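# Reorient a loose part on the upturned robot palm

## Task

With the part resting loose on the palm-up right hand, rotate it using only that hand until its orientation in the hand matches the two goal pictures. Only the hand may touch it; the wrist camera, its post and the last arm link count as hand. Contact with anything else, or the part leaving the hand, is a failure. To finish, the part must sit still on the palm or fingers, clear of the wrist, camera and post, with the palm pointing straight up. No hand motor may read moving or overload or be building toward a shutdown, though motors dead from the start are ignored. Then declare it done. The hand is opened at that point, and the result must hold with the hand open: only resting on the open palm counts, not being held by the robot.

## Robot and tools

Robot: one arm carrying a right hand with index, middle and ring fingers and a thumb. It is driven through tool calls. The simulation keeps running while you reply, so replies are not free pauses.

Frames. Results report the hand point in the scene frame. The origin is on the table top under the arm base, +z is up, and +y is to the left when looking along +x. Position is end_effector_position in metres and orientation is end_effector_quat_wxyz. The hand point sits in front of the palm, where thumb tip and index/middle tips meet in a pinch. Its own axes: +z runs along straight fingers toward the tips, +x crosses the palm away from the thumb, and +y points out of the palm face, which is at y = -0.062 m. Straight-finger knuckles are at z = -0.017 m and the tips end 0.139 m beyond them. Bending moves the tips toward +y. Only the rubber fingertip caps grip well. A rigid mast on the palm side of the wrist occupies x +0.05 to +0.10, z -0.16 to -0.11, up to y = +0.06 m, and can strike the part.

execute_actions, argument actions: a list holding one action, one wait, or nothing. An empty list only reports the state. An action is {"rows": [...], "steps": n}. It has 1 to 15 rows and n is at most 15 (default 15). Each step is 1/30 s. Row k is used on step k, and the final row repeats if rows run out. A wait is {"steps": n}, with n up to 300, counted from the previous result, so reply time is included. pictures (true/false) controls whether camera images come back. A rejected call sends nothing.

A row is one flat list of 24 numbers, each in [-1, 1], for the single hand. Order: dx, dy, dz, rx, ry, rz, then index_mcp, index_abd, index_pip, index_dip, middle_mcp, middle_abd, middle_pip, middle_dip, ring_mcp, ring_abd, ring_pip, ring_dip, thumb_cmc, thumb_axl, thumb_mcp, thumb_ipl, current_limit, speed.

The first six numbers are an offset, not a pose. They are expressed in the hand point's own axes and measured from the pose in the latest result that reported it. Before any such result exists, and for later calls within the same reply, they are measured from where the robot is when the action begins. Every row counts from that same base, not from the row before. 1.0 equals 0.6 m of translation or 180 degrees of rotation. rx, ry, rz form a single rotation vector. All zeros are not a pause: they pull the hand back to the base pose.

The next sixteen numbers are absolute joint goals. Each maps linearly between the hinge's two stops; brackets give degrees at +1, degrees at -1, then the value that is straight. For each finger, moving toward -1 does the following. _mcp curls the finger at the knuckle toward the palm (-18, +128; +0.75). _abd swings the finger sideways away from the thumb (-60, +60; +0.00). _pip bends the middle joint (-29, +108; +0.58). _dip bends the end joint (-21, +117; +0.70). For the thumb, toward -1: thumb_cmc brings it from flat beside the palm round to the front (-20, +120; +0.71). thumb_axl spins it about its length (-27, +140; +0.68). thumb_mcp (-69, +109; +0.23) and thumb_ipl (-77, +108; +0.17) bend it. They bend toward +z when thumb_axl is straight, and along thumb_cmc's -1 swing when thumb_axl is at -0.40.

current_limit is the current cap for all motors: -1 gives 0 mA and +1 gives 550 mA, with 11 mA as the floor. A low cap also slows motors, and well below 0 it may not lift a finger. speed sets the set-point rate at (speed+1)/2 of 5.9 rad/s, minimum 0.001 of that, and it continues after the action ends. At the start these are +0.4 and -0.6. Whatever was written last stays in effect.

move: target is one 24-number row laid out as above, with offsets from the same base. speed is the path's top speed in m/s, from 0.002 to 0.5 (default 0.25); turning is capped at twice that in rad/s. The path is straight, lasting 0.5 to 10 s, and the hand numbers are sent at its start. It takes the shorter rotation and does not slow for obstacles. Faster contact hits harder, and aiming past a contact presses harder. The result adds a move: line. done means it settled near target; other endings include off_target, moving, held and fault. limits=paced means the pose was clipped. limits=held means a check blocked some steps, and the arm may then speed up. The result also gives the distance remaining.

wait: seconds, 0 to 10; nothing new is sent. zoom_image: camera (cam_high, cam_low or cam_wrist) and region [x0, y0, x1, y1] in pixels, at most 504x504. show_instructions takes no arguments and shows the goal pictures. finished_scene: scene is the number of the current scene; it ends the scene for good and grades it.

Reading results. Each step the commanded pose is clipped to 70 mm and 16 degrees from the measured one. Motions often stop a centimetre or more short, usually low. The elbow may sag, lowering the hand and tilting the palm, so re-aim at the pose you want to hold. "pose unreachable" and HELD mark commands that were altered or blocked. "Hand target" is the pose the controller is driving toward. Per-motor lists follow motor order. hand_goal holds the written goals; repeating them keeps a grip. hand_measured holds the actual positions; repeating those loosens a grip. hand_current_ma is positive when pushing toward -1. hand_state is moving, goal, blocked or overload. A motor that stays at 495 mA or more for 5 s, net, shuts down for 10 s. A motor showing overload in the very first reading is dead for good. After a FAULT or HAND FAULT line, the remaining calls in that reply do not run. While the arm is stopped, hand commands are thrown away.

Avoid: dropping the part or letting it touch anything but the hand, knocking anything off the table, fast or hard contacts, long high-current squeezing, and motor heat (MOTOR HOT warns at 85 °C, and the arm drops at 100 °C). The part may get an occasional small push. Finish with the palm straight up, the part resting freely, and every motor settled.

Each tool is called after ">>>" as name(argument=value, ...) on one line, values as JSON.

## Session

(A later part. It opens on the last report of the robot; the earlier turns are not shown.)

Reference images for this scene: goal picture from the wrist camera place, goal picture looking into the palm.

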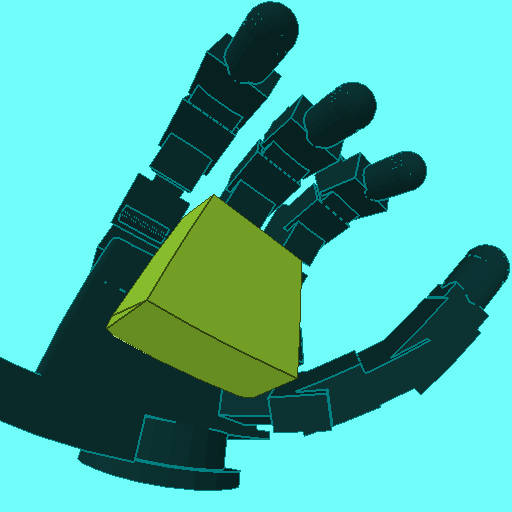

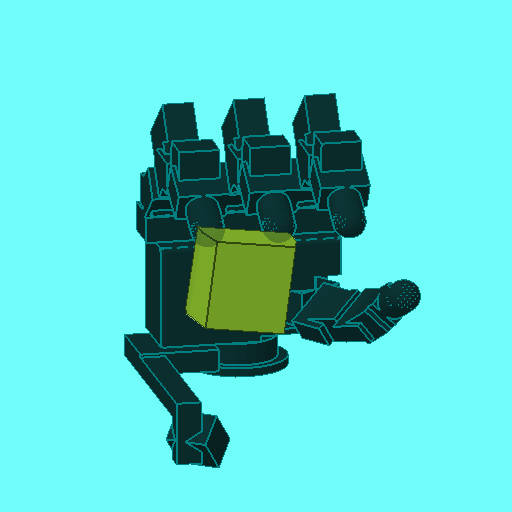

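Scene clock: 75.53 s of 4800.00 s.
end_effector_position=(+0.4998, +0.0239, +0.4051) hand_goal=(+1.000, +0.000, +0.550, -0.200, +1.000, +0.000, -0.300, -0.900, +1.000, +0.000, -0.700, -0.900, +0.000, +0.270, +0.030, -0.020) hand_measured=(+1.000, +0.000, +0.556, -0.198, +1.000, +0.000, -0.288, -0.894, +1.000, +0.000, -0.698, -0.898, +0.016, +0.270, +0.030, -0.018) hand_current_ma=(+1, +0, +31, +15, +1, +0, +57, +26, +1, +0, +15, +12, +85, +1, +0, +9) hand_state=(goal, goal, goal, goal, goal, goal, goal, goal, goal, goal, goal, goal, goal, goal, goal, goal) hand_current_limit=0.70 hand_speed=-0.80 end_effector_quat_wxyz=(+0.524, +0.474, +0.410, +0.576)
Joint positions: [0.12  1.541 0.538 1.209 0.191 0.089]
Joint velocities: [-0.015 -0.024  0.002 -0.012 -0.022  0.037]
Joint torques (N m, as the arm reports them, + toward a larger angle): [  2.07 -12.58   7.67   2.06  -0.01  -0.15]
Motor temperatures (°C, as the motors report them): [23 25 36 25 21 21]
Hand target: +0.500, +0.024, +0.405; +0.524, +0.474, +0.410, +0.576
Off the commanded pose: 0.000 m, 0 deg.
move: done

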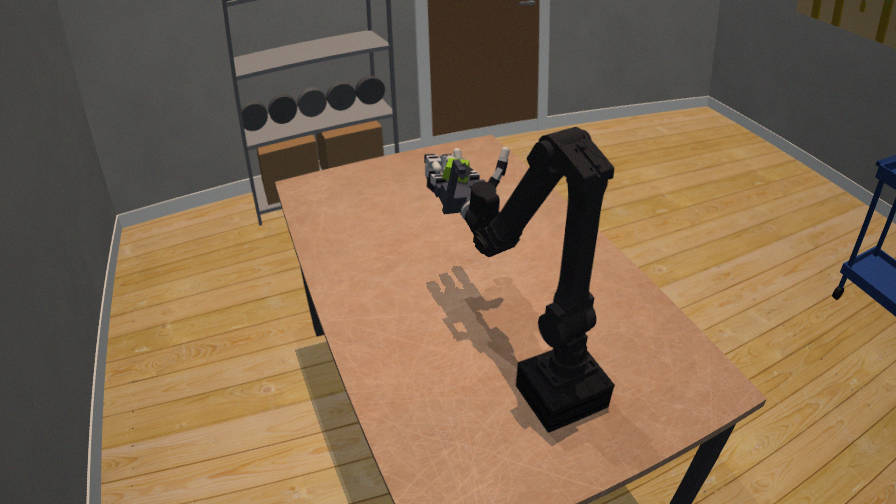

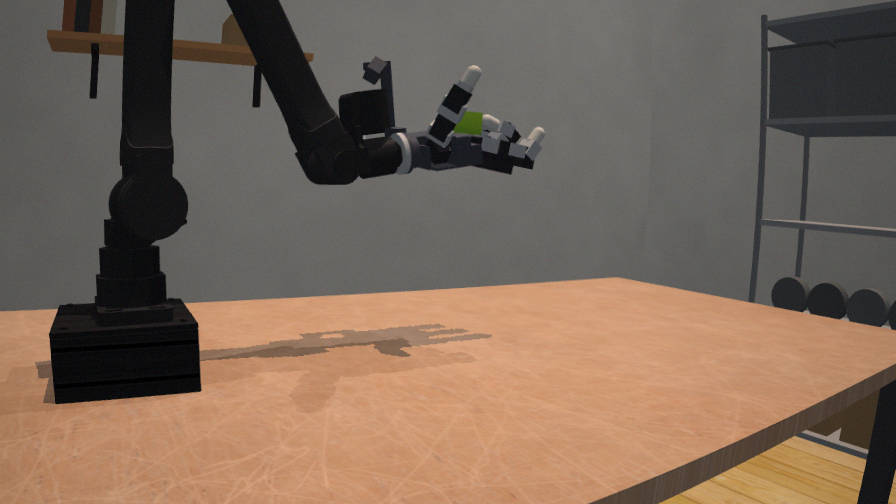

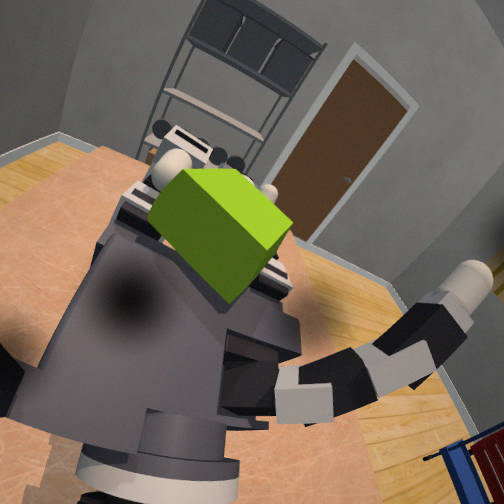

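>>> move(target=[0,0,0,0.03,0,-0.035, 1,0,-0.5,-0.9, 0.8,0,-0.7,-0.9, 1,0,0.0,-0.5, 0.2,0.27,0.03,-0.02, 0.7,-0.75], speed=0.08)

>>> move(target=[0,0,0,0,0,0, 0.4,0.3,-0.85,-0.6, 0.8,0,-0.7,-0.9, 1,0,0.0,-0.5, 0.2,0.27,0.03,-0.02, 0.7,-0.8], speed=0.08)

Scene clock: 88.23 s of 4800.00 s.
end_effector_position=(+0.5040, +0.0287, +0.4033) hand_goal=(+1.000, +0.000, -0.500, -0.900, +0.800, +0.000, -0.700, -0.900, +1.000, +0.000, +0.000, -0.500, +0.200, +0.270, +0.030, -0.020) hand_measured=(+1.000, +0.000, -0.496, -0.898, +0.820, +0.000, -0.690, -0.896, +1.000, +0.000, +0.000, -0.504, +0.206, +0.270, +0.030, -0.018) hand_current_ma=(+1, +0, +24, +11, +120, +0, +47, +19, +1, +0, -2, -18, +37, +1, +2, +9) hand_state=(goal, goal, goal, goal, blocked, goal, goal, goal, goal, goal, goal, goal, goal, goal, goal, goal) hand_current_limit=0.70 hand_speed=-0.75 end_effector_quat_wxyz=(+0.528, +0.475, +0.459, +0.534)
Joint positions: [0.107 1.472 0.528 1.058 0.165 0.011]
Joint velocities: [ 0.005 -0.015 -0.017 -0.002  0.037 -0.051]
Joint torques (N m, as the arm reports them, + toward a larger angle): [  1.22 -13.83   7.44   1.63  -0.11  -0.22]
Motor temperatures (°C, as the motors report them): [23 25 35 25 21 21]
Hand target: +0.500, +0.024, +0.405; +0.532, +0.475, +0.462, +0.527
Off the commanded pose: 0.007 m, 1 deg.
move: done

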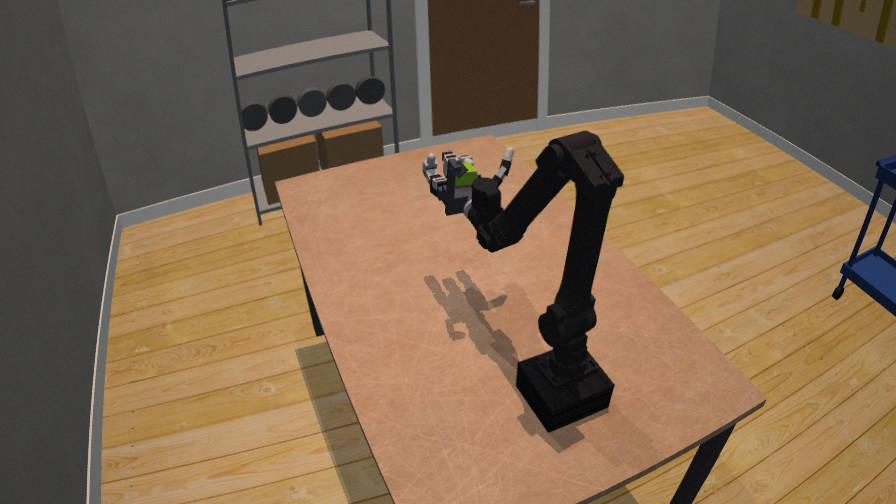

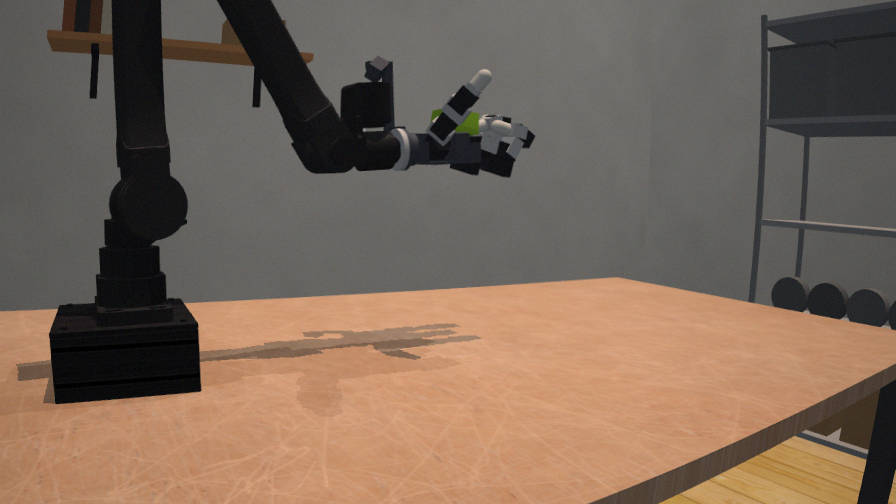

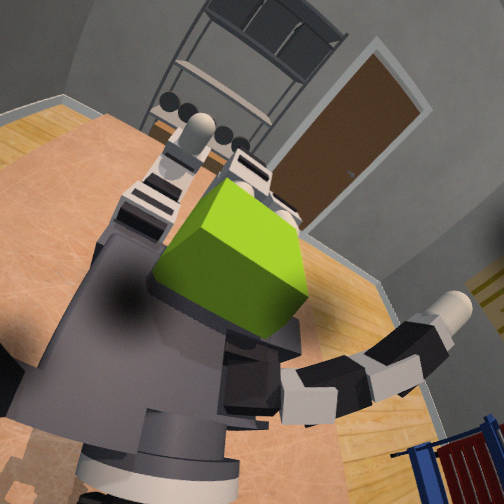

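Scene clock: 89.80 s of 4800.00 s.
end_effector_position=(+0.5040, +0.0287, +0.4033) hand_goal=(+0.400, +0.300, -0.850, -0.600, +0.800, +0.000, -0.700, -0.900, +1.000, +0.000, +0.000, -0.500, +0.200, +0.270, +0.030, -0.020) hand_measured=(+0.422, +0.296, -0.844, -0.602, +0.820, +0.000, -0.698, -0.898, +1.000, +0.000, +0.000, -0.504, +0.206, +0.270, +0.030, -0.018) hand_current_ma=(+123, -16, +29, -11, +111, +0, +13, +11, +1, +0, -2, -18, +37, +1, +2, +9) hand_state=(blocked, goal, goal, goal, goal, goal, goal, goal, goal, goal, goal, goal, goal, goal, goal, goal) hand_current_limit=0.70 hand_speed=-0.80 end_effector_quat_wxyz=(+0.528, +0.475, +0.459, +0.534)
Joint positions: [0.107 1.472 0.528 1.058 0.165 0.011]
Joint velocities: [ 0.015  0.005  0.002 -0.012  0.022  0.007]
Joint torques (N m, as the arm reports them, + toward a larger angle): [  2.03 -12.02   8.27   2.1    0.03  -0.12]
Motor temperatures (°C, as the motors report them): [23 25 35 25 21 21]
Hand target: +0.504, +0.029, +0.403; +0.528, +0.475, +0.459, +0.534
Off the commanded pose: 0.000 m, 0 deg.
move: done

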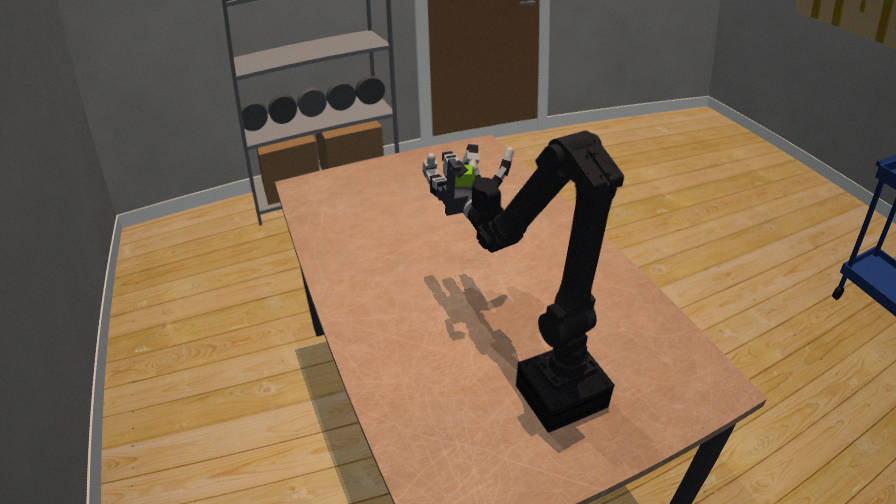

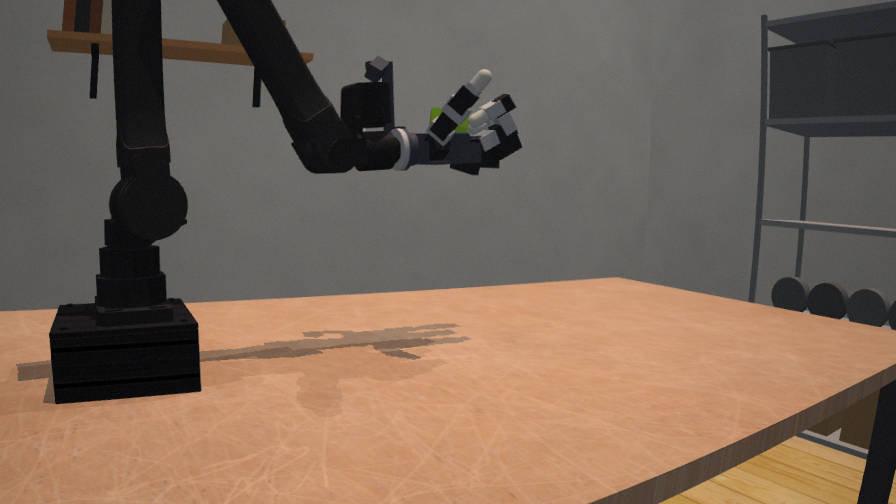

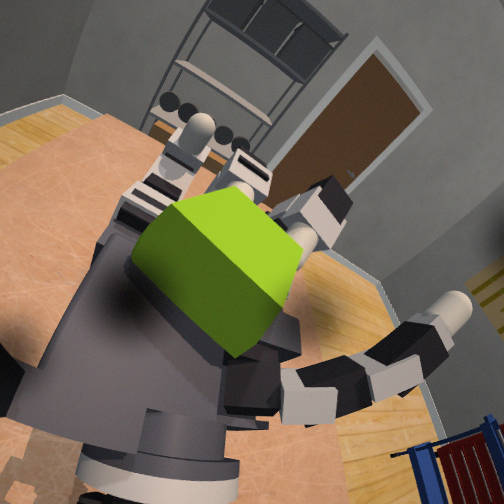

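Rotating CW. Continue with the index.

>>> move(target=[0,0,0,0,0,0, 0.0,0.4,-0.78,-0.25, 0.75,0,-0.4,-0.7, 0.75,0,0.0,-0.5, 0.2,0.27,0.03,-0.02, 0.7,-0.85], speed=0.08)

>>> move(target=[0,0,0,0,0,0, -0.3,0.6,-0.72,0.0, 0.75,0,-0.4,-0.7, 0.75,0,0.0,-0.5, 0.2,0.27,0.03,-0.02, 0.7,-0.85], speed=0.08)

Scene clock: 96.17 s of 4800.00 s.
end_effector_position=(+0.5040, +0.0287, +0.4033) hand_goal=(+0.000, +0.400, -0.780, -0.250, +0.750, +0.000, -0.400, -0.700, +0.750, +0.000, +0.000, -0.500, +0.200, +0.270, +0.030, -0.020) hand_measured=(+0.016, +0.398, -0.782, -0.252, +0.770, +0.000, -0.402, -0.704, +0.772, +0.000, +0.000, -0.504, +0.206, +0.270, +0.030, -0.018) hand_current_ma=(+82, -12, -13, -13, +111, +0, -12, -21, +131, +0, -2, -18, +37, +1, +2, +9) hand_state=(goal, goal, goal, goal, goal, goal, goal, goal, blocked, goal, goal, goal, goal, goal, goal, goal) hand_current_limit=0.70 hand_speed=-0.85 end_effector_quat_wxyz=(+0.528, +0.475, +0.459, +0.534)
Joint positions: [0.107 1.472 0.528 1.058 0.165 0.011]
Joint velocities: [ 0.015  0.005  0.012 -0.017 -0.037 -0.037]
Joint torques (N m, as the arm reports them, + toward a larger angle): [  1.96 -11.86   8.32   2.08   0.03  -0.13]
Motor temperatures (°C, as the motors report them): [23 25 35 25 21 21]
Hand target: +0.504, +0.029, +0.403; +0.528, +0.475, +0.459, +0.534
Off the commanded pose: 0.000 m, 0 deg.
move: done

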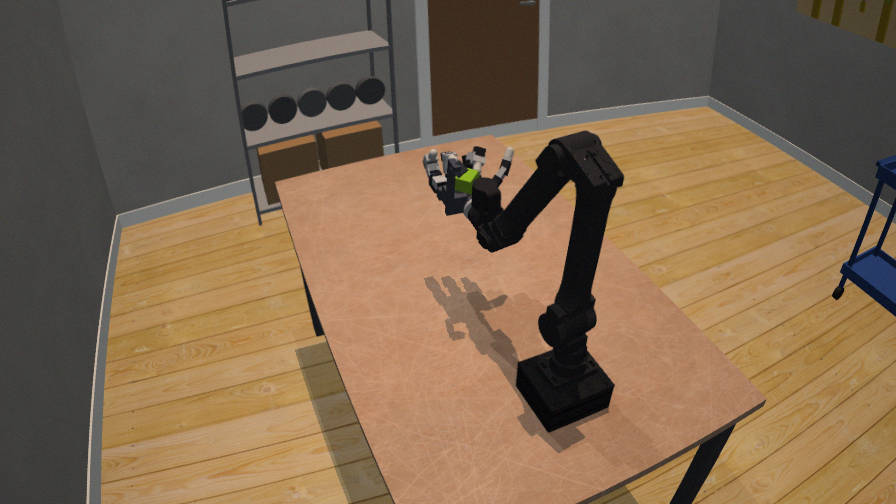

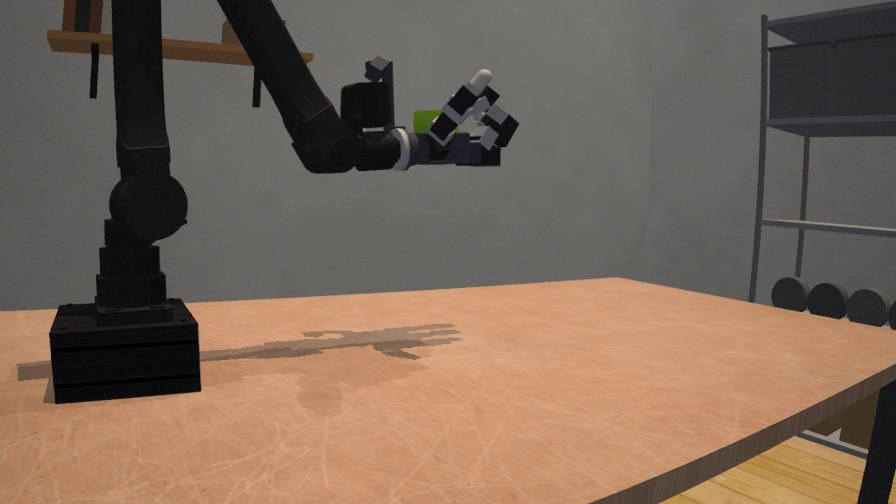

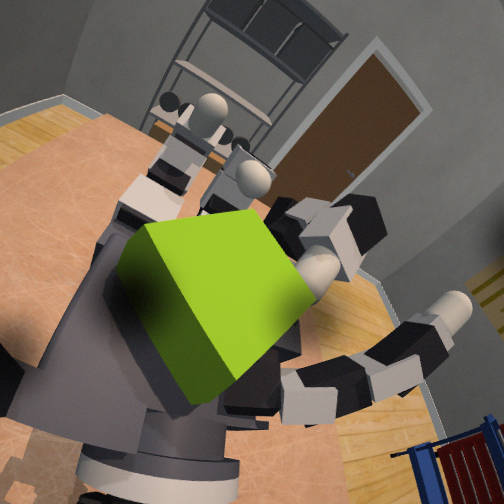

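Scene clock: 97.30 s of 4800.00 s.
end_effector_position=(+0.5040, +0.0287, +0.4033) hand_goal=(-0.300, +0.600, -0.720, +0.000, +0.750, +0.000, -0.400, -0.700, +0.750, +0.000, +0.000, -0.500, +0.200, +0.270, +0.030, -0.020) hand_measured=(-0.292, +0.598, -0.724, -0.002, +0.770, +0.000, -0.402, -0.704, +0.772, +0.000, +0.000, -0.504, +0.206, +0.270, +0.030, -0.018) hand_current_ma=(+38, -8, -16, -13, +111, +0, -12, -20, +130, +0, -2, -18, +37, +1, +2, +9) hand_state=(goal, goal, goal, goal, goal, goal, goal, goal, blocked, goal, goal, goal, goal, goal, goal, goal) hand_current_limit=0.70 hand_speed=-0.85 end_effector_quat_wxyz=(+0.528, +0.475, +0.459, +0.534)
Joint positions: [0.107 1.472 0.528 1.058 0.165 0.011]
Joint velocities: [-0.005  0.005 -0.002 -0.007 -0.066  0.007]
Joint torques (N m, as the arm reports them, + toward a larger angle): [  2.07 -11.89   8.21   2.07   0.02  -0.15]
Motor temperatures (°C, as the motors report them): [23 25 35 25 21 21]
Hand target: +0.504, +0.029, +0.403; +0.528, +0.475, +0.459, +0.534
Off the commanded pose: 0.000 m, 0 deg.
move: done

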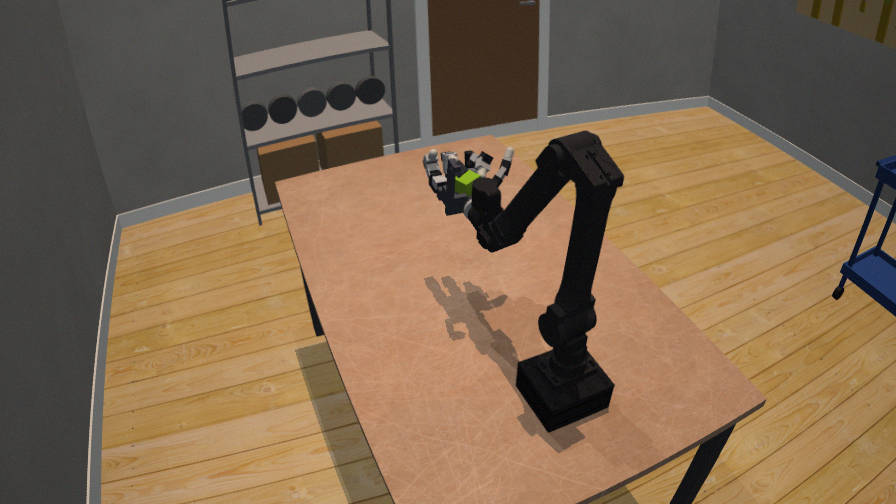

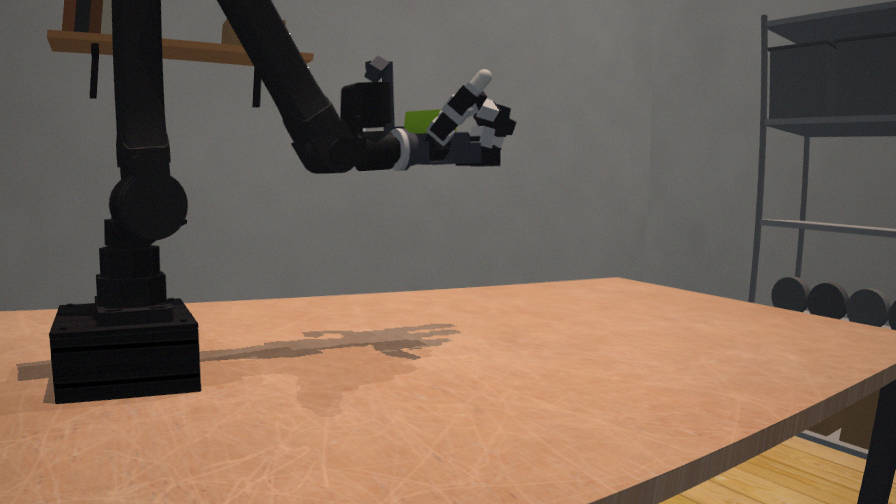

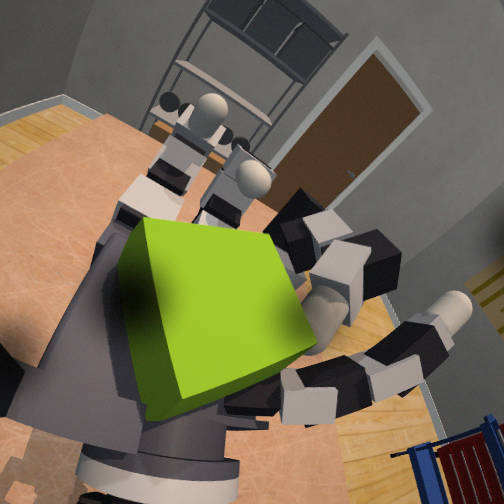

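>>> move(target=[0,-0.02,0,0.04,0,0, 0.3,0,-0.6,0.0, 0.5,0,0.6,0.5, 0.4,0,0.55,0.5, 0.0,0.27,0.03,-0.02, 0.6,-0.6], speed=0.1)

>>> move(target=[0,0.0,0,0.17,0,0.02, -0.4,0,0.55,0.5, -0.53,0,0.63,0.5, -0.45,0,0.55,0.5, 0.0,0.27,0.03,-0.02, 0.6,-0.7], speed=0.1)

Scene clock: 104.67 s of 4800.00 s.
end_effector_position=(+0.5100, +0.0288, +0.3923) hand_goal=(+0.300, +0.000, -0.600, +0.000, +0.500, +0.000, +0.600, +0.500, +0.400, +0.000, +0.550, +0.500, +0.000, +0.270, +0.030, -0.020) hand_measured=(+0.304, +0.004, -0.606, -0.002, +0.520, +0.000, +0.600, +0.498, +0.422, +0.000, +0.550, +0.498, +0.016, +0.270, +0.030, -0.018) hand_current_ma=(+27, +16, -27, -13, +121, +0, +2, -11, +131, +0, +2, -13, +87, +1, +2, +9) hand_state=(goal, goal, goal, goal, blocked, goal, goal, goal, blocked, goal, goal, goal, goal, goal, goal, goal) hand_current_limit=0.60 hand_speed=-0.60 end_effector_quat_wxyz=(+0.503, +0.503, +0.492, +0.503)
Joint positions: [0.107 1.404 0.528 0.873 0.165 0.02 ]
Joint velocities: [-0.005 -0.005 -0.007  0.012  0.007 -0.051]
Joint torques (N m, as the arm reports them, + toward a larger angle): [  2.32 -13.11   7.99   1.63   0.03  -0.03]
Motor temperatures (°C, as the motors report them): [23 25 35 25 21 21]
Hand target: +0.506, +0.029, +0.391; +0.497, +0.506, +0.492, +0.504
Off the commanded pose: 0.005 m, 1 deg.
move: done

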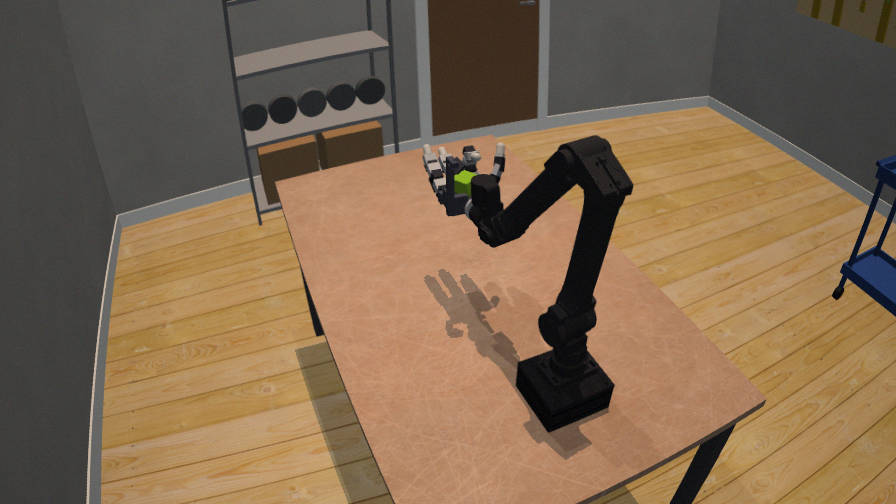

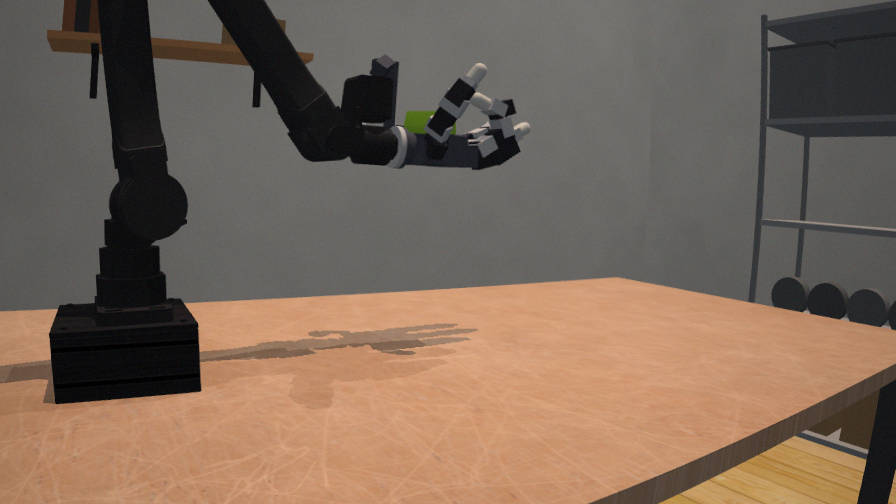

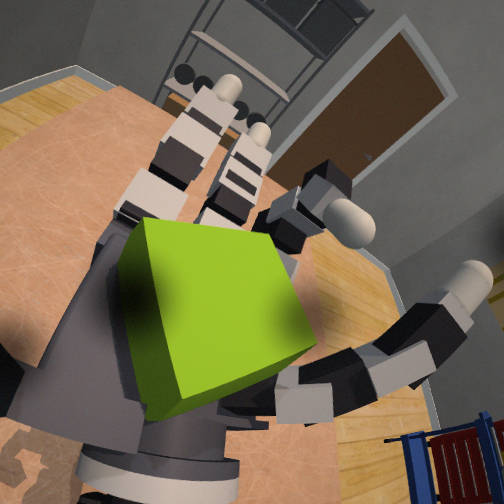

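Scene clock: 107.63 s of 4800.00 s.
end_effector_position=(+0.4949, +0.0238, +0.3416) hand_goal=(-0.400, +0.000, +0.550, +0.500, -0.530, +0.000, +0.630, +0.500, -0.450, +0.000, +0.550, +0.500, +0.000, +0.270, +0.030, -0.020) hand_measured=(-0.388, +0.004, +0.550, +0.498, -0.510, +0.000, +0.630, +0.498, -0.438, +0.000, +0.550, +0.498, +0.014, +0.270, +0.030, -0.018) hand_current_ma=(+60, +15, -2, -13, +116, +0, +3, -11, +68, +0, +3, -12, +77, +1, +0, +9) hand_state=(goal, goal, goal, goal, blocked, goal, goal, goal, goal, goal, goal, goal, goal, goal, goal, goal) hand_current_limit=0.60 hand_speed=-0.70 end_effector_quat_wxyz=(+0.319, +0.641, +0.609, +0.341)
Joint positions: [ 0.107  1.095  0.638 -0.161  0.113  0.15 ]
Joint velocities: [-0.005 -0.024  0.007 -0.007 -0.037 -0.022]
Joint torques (N m, as the arm reports them, + toward a larger angle): [  2.55 -10.04  17.14   1.29   0.09  -0.02]
Motor temperatures (°C, as the motors report them): [23 25 36 25 21 21]
Hand target: +0.507, +0.028, +0.392; +0.334, +0.631, +0.593, +0.374
Off the commanded pose: 0.053 m, 5 deg.
move: off_target

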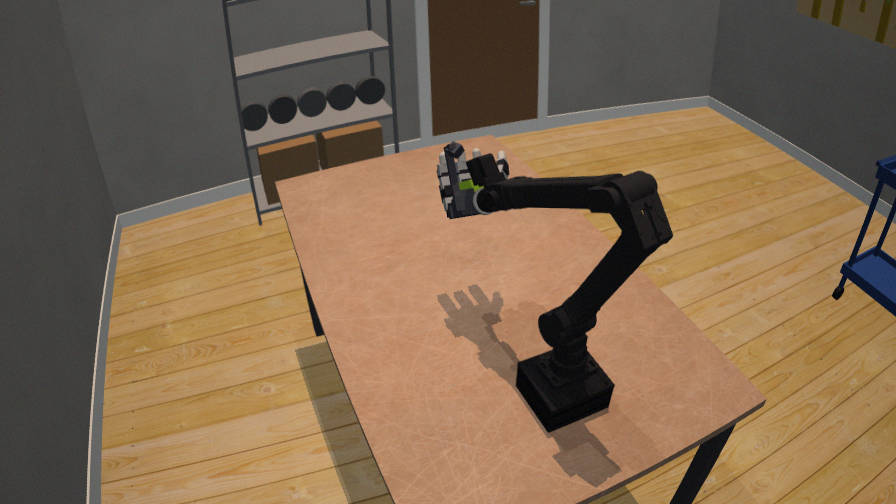

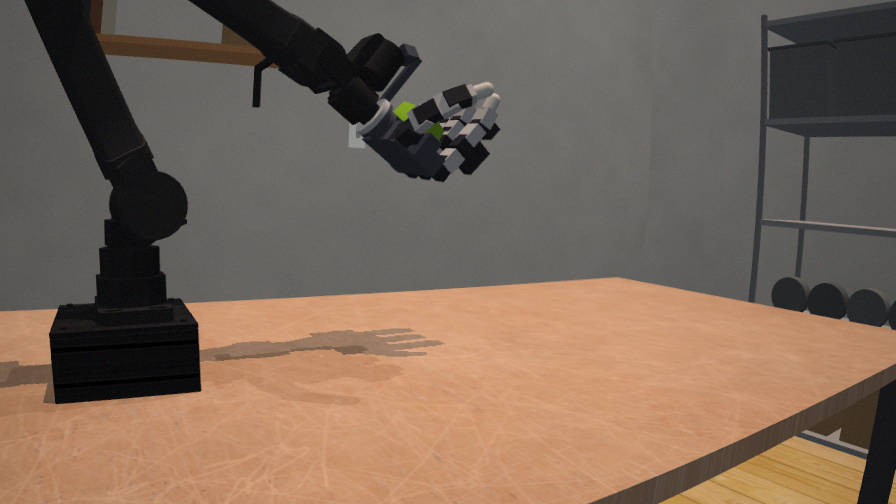

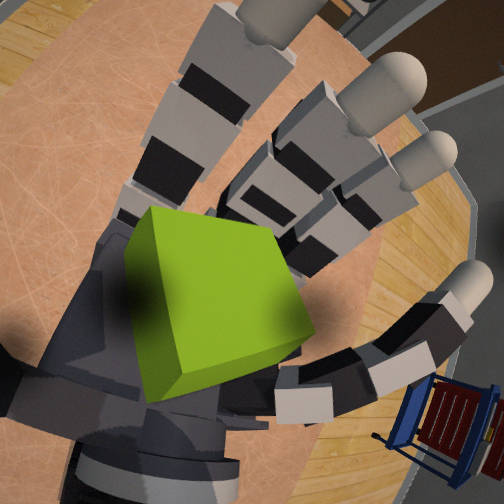

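Barely moved; push the corner with the thumb and roll slightly toward the ring side.

>>> move(target=[0,0.0,0,0,0,-0.04, -0.4,0,0.55,0.5, -0.53,0,0.63,0.5, -0.45,0,0.55,0.5, -0.5,0.27,0.2,0.15, 0.6,-0.8], speed=0.08)

Scene clock: 112.90 s of 4800.00 s.
end_effector_position=(+0.4973, +0.0283, +0.3433) hand_goal=(-0.400, +0.000, +0.550, +0.500, -0.530, +0.000, +0.630, +0.500, -0.450, +0.000, +0.550, +0.500, -0.500, +0.270, +0.200, +0.150) hand_measured=(-0.388, +0.004, +0.550, +0.498, -0.510, +0.000, +0.630, +0.498, -0.438, +0.000, +0.550, +0.498, -0.496, +0.270, +0.194, +0.146) hand_current_ma=(+60, +14, -2, -13, +116, +0, +3, -11, +68, +0, +3, -12, +18, +1, -40, -22) hand_state=(goal, goal, goal, goal, blocked, goal, goal, goal, goal, goal, goal, goal, goal, goal, goal, goal) hand_current_limit=0.60 hand_speed=-0.80 end_effector_quat_wxyz=(+0.337, +0.602, +0.649, +0.322)
Joint positions: [ 0.086  1.095  0.638 -0.162  0.091  0.016]
Joint velocities: [-0.005 -0.005  0.007 -0.002 -0.037 -0.022]
Joint torques (N m, as the arm reports them, + toward a larger angle): [ 1.37 -9.02 10.25  2.21  0.01 -0.12]
Motor temperatures (°C, as the motors report them): [23 25 39 25 21 21]
Hand target: +0.495, +0.024, +0.342; +0.340, +0.601, +0.648, +0.320
Off the commanded pose: 0.005 m, 0 deg.
move: done

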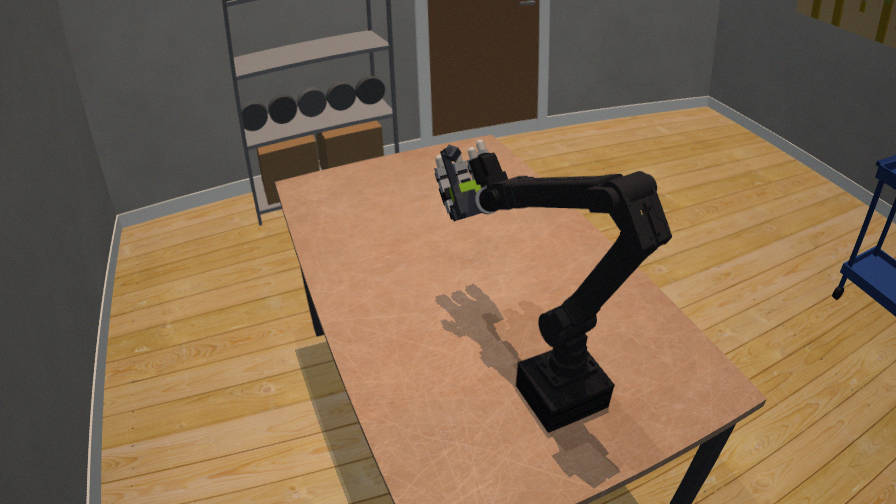

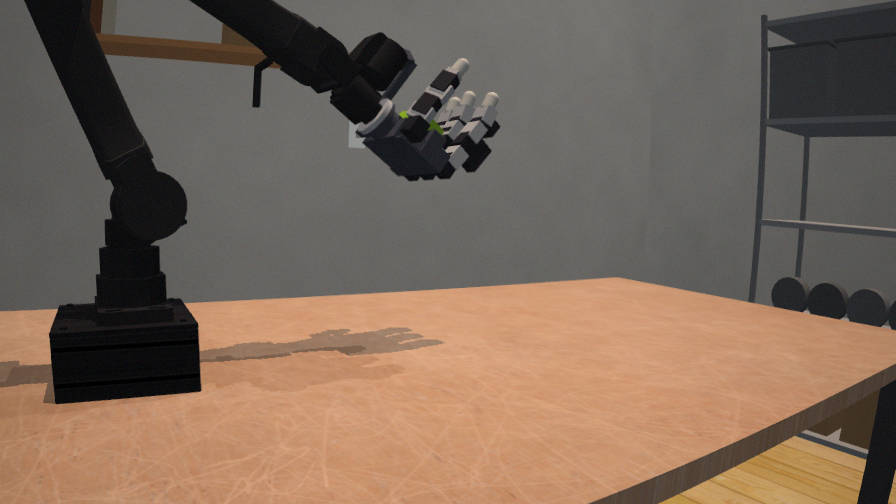

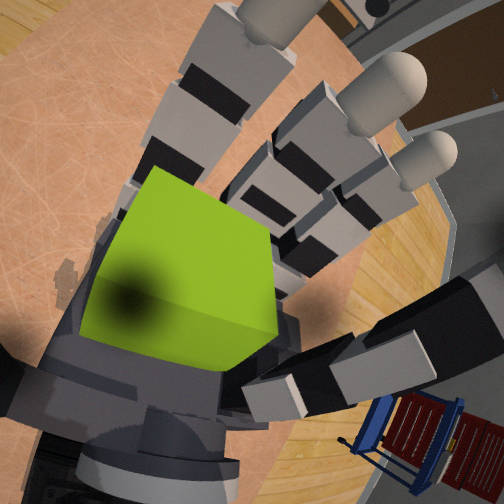

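>>> move(target=[0,0.1,0.0,-0.2,0,0.015, 0.5,0,0.55,0.5, 0.6,0,0.58,0.5, 0.6,0,0.0,-0.5, 0.1,0.27,0.03,0.0, 0.6,-0.85], speed=0.15)

Scene clock: 134.97 s of 4800.00 s.
end_effector_position=(+0.5285, +0.0324, +0.3868) hand_goal=(+0.500, +0.000, +0.550, +0.500, +0.600, +0.000, +0.580, +0.500, +0.600, +0.000, +0.000, -0.500, +0.100, +0.270, +0.030, +0.000) hand_measured=(+0.510, +0.004, +0.550, +0.498, +0.608, +0.000, +0.586, +0.498, +0.608, +0.000, +0.004, -0.498, +0.106, +0.270, +0.030, +0.000) hand_current_ma=(+57, +14, +3, -11, +52, +0, +35, -11, +43, +0, +19, +13, +28, +1, -5, +7) hand_state=(goal, goal, goal, goal, goal, goal, goal, goal, goal, goal, goal, goal, goal, goal, goal, goal) hand_current_limit=0.60 hand_speed=-0.85 end_effector_quat_wxyz=(+0.493, +0.491, +0.511, +0.505)
Joint positions: [0.086 1.45  0.567 0.866 0.1   0.004]
Joint velocities: [-0.005  0.005 -0.007  0.002 -0.007 -0.081]
Joint torques (N m, as the arm reports them, + toward a larger angle): [  1.78 -10.91   9.74   3.52   0.22  -0.2 ]
Motor temperatures (°C, as the motors report them): [23 25 38 25 21 21]
Hand target: +0.530, +0.031, +0.392; +0.502, +0.484, +0.503, +0.510
Off the commanded pose: 0.006 m, 2 deg.
move: done

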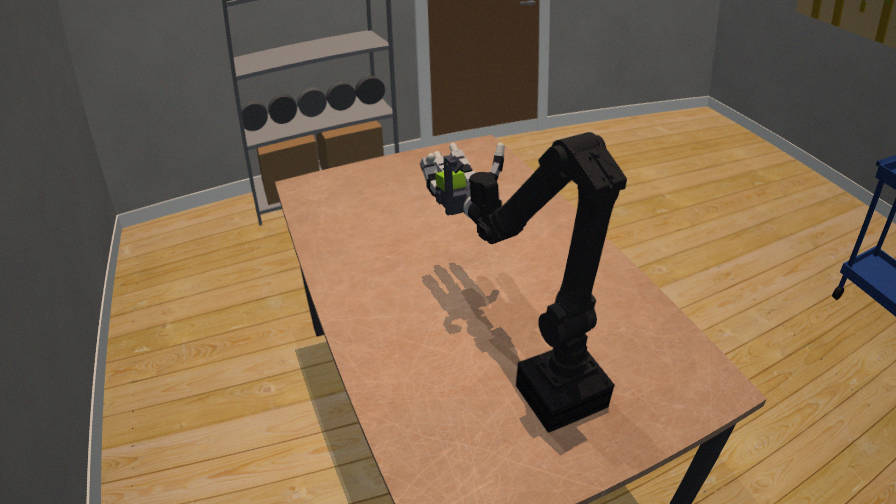

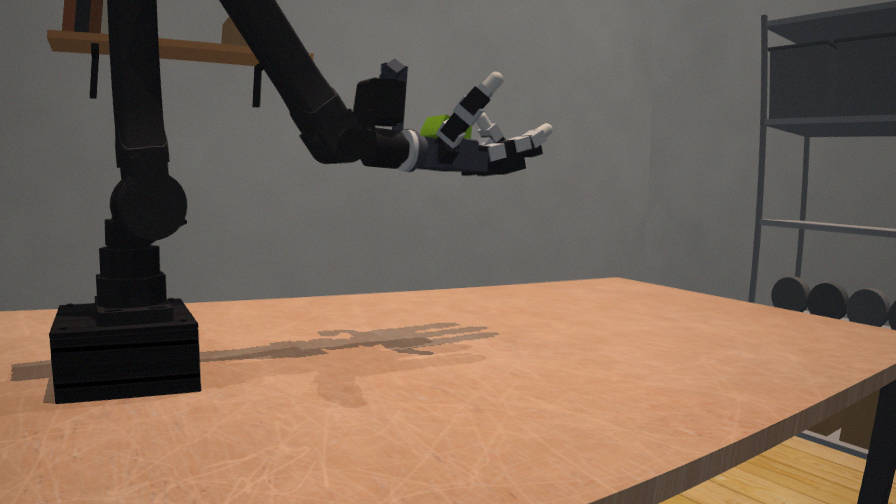

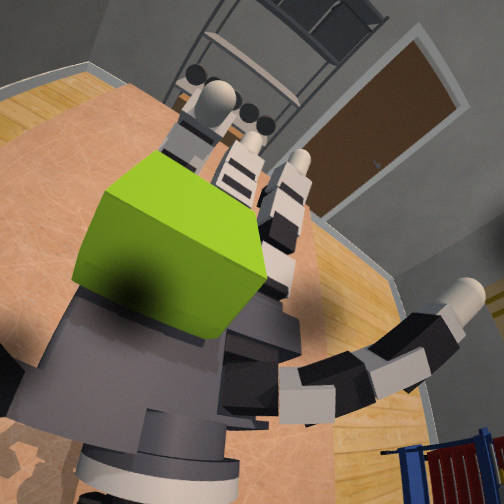

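>>> move(target=[0,0,0,0,0,0, 0.5,0,0.55,0.5, 0.85,0,-0.75,-0.9, 0.85,0,-0.75,-0.9, 0.1,0.27,0.03,0.0, 0.6,-0.6], speed=0.1)

>>> move(target=[0,0,0,0,0,0, 0.5,0,0.55,0.5, 0.25,0,-0.82,-0.45, 0.35,0,-0.85,-0.55, 0.1,0.27,0.03,0.0, 0.6,-0.8], speed=0.1)

Scene clock: 146.20 s of 4800.00 s.
end_effector_position=(+0.5285, +0.0324, +0.3868) hand_goal=(+0.500, +0.000, +0.550, +0.500, +0.850, +0.000, -0.750, -0.900, +0.850, +0.000, -0.750, -0.900, +0.100, +0.270, +0.030, +0.000) hand_measured=(+0.510, +0.004, +0.550, +0.498, +0.858, +0.000, -0.748, -0.898, +0.856, +0.000, -0.748, -0.898, +0.106, +0.270, +0.030, +0.000) hand_current_ma=(+58, +13, +3, -11, +50, +0, +15, +11, +40, +0, +15, +12, +28, +1, -5, +7) hand_state=(goal, goal, goal, goal, goal, goal, goal, goal, goal, goal, goal, goal, goal, goal, goal, goal) hand_current_limit=0.60 hand_speed=-0.60 end_effector_quat_wxyz=(+0.493, +0.491, +0.511, +0.505)
Joint positions: [0.086 1.45  0.567 0.866 0.1   0.004]
Joint velocities: [-0.005 -0.015 -0.012 -0.012 -0.095  0.007]
Joint torques (N m, as the arm reports them, + toward a larger angle): [  1.75 -12.31   8.82   2.21   0.07  -0.15]
Motor temperatures (°C, as the motors report them): [23 25 37 26 21 21]
Hand target: +0.529, +0.032, +0.387; +0.493, +0.491, +0.511, +0.505
Off the commanded pose: 0.000 m, 0 deg.
move: done

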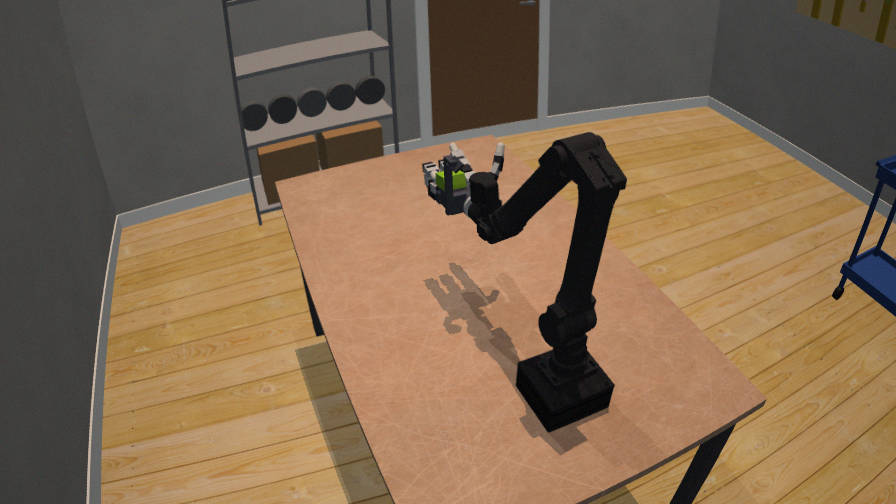

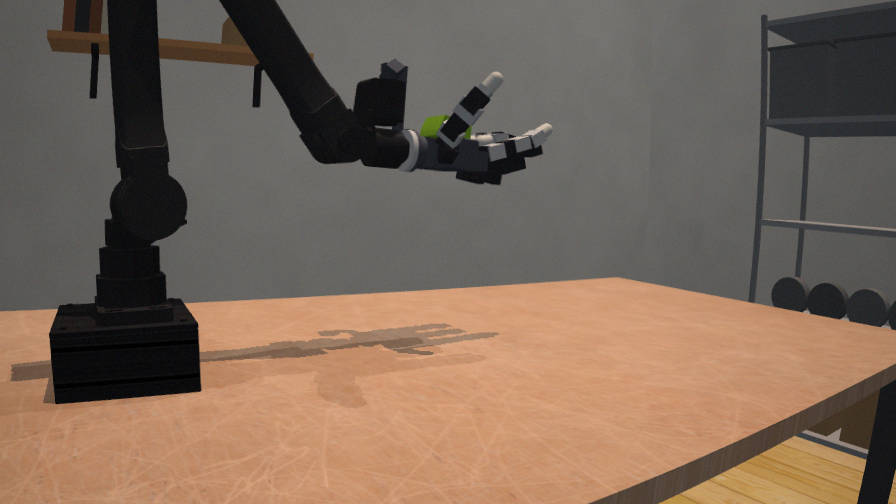

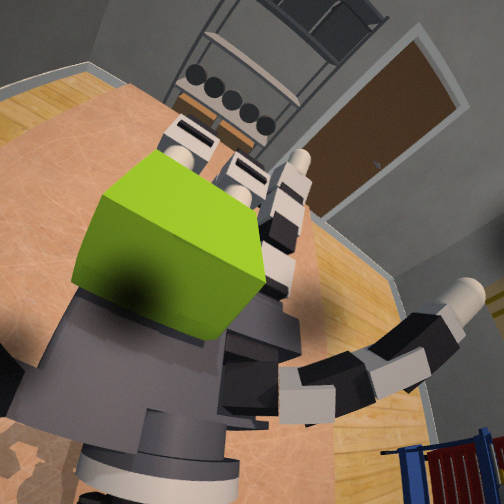

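Scene clock: 147.77 s of 4800.00 s.
end_effector_position=(+0.5285, +0.0324, +0.3868) hand_goal=(+0.500, +0.000, +0.550, +0.500, +0.250, +0.000, -0.820, -0.450, +0.350, +0.000, -0.850, -0.550, +0.100, +0.270, +0.030, +0.000) hand_measured=(+0.510, +0.004, +0.550, +0.498, +0.272, +0.000, -0.818, -0.452, +0.364, +0.000, -0.850, -0.552, +0.106, +0.270, +0.030, +0.000) hand_current_ma=(+58, +13, +3, -11, +128, +0, +8, -5, +89, +0, +5, -10, +28, +1, -5, +7) hand_state=(goal, goal, goal, goal, blocked, goal, goal, goal, goal, goal, goal, goal, goal, goal, goal, goal) hand_current_limit=0.60 hand_speed=-0.80 end_effector_quat_wxyz=(+0.493, +0.491, +0.511, +0.505)
Joint positions: [0.086 1.45  0.567 0.866 0.1   0.004]
Joint velocities: [-0.005 -0.015 -0.012 -0.002  0.007  0.022]
Joint torques (N m, as the arm reports them, + toward a larger angle): [  1.99 -12.5    8.77   2.24   0.08  -0.12]
Motor temperatures (°C, as the motors report them): [23 25 37 26 21 21]
Hand target: +0.529, +0.032, +0.387; +0.493, +0.491, +0.511, +0.505
Off the commanded pose: 0.000 m, 0 deg.
move: done

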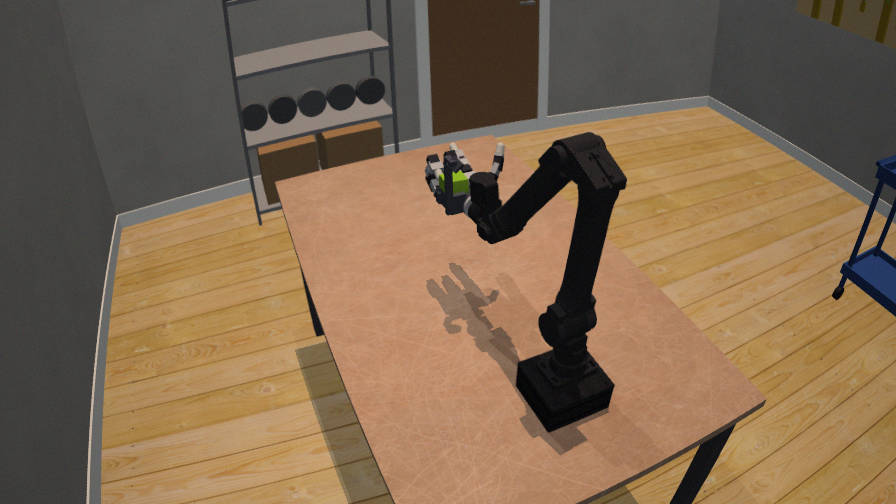

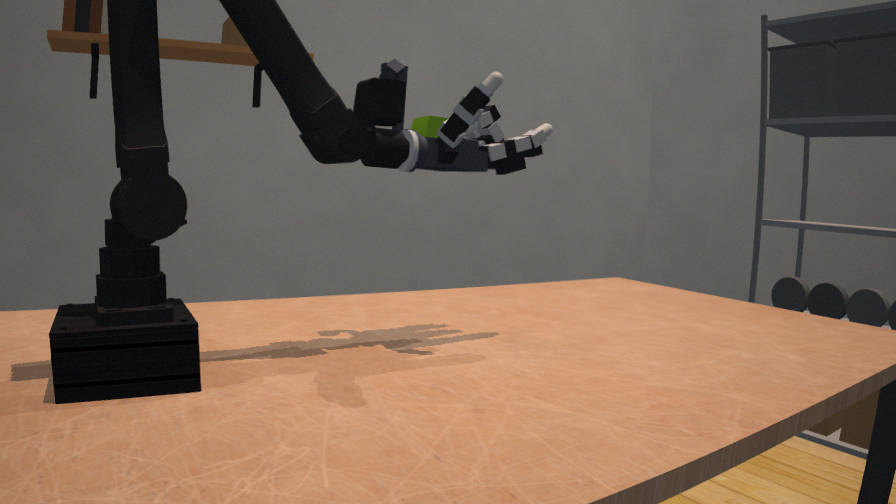

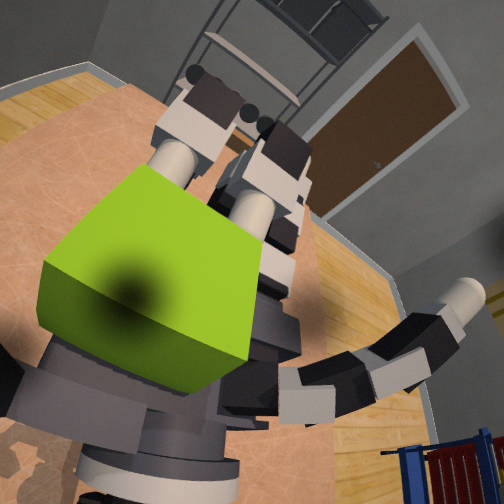

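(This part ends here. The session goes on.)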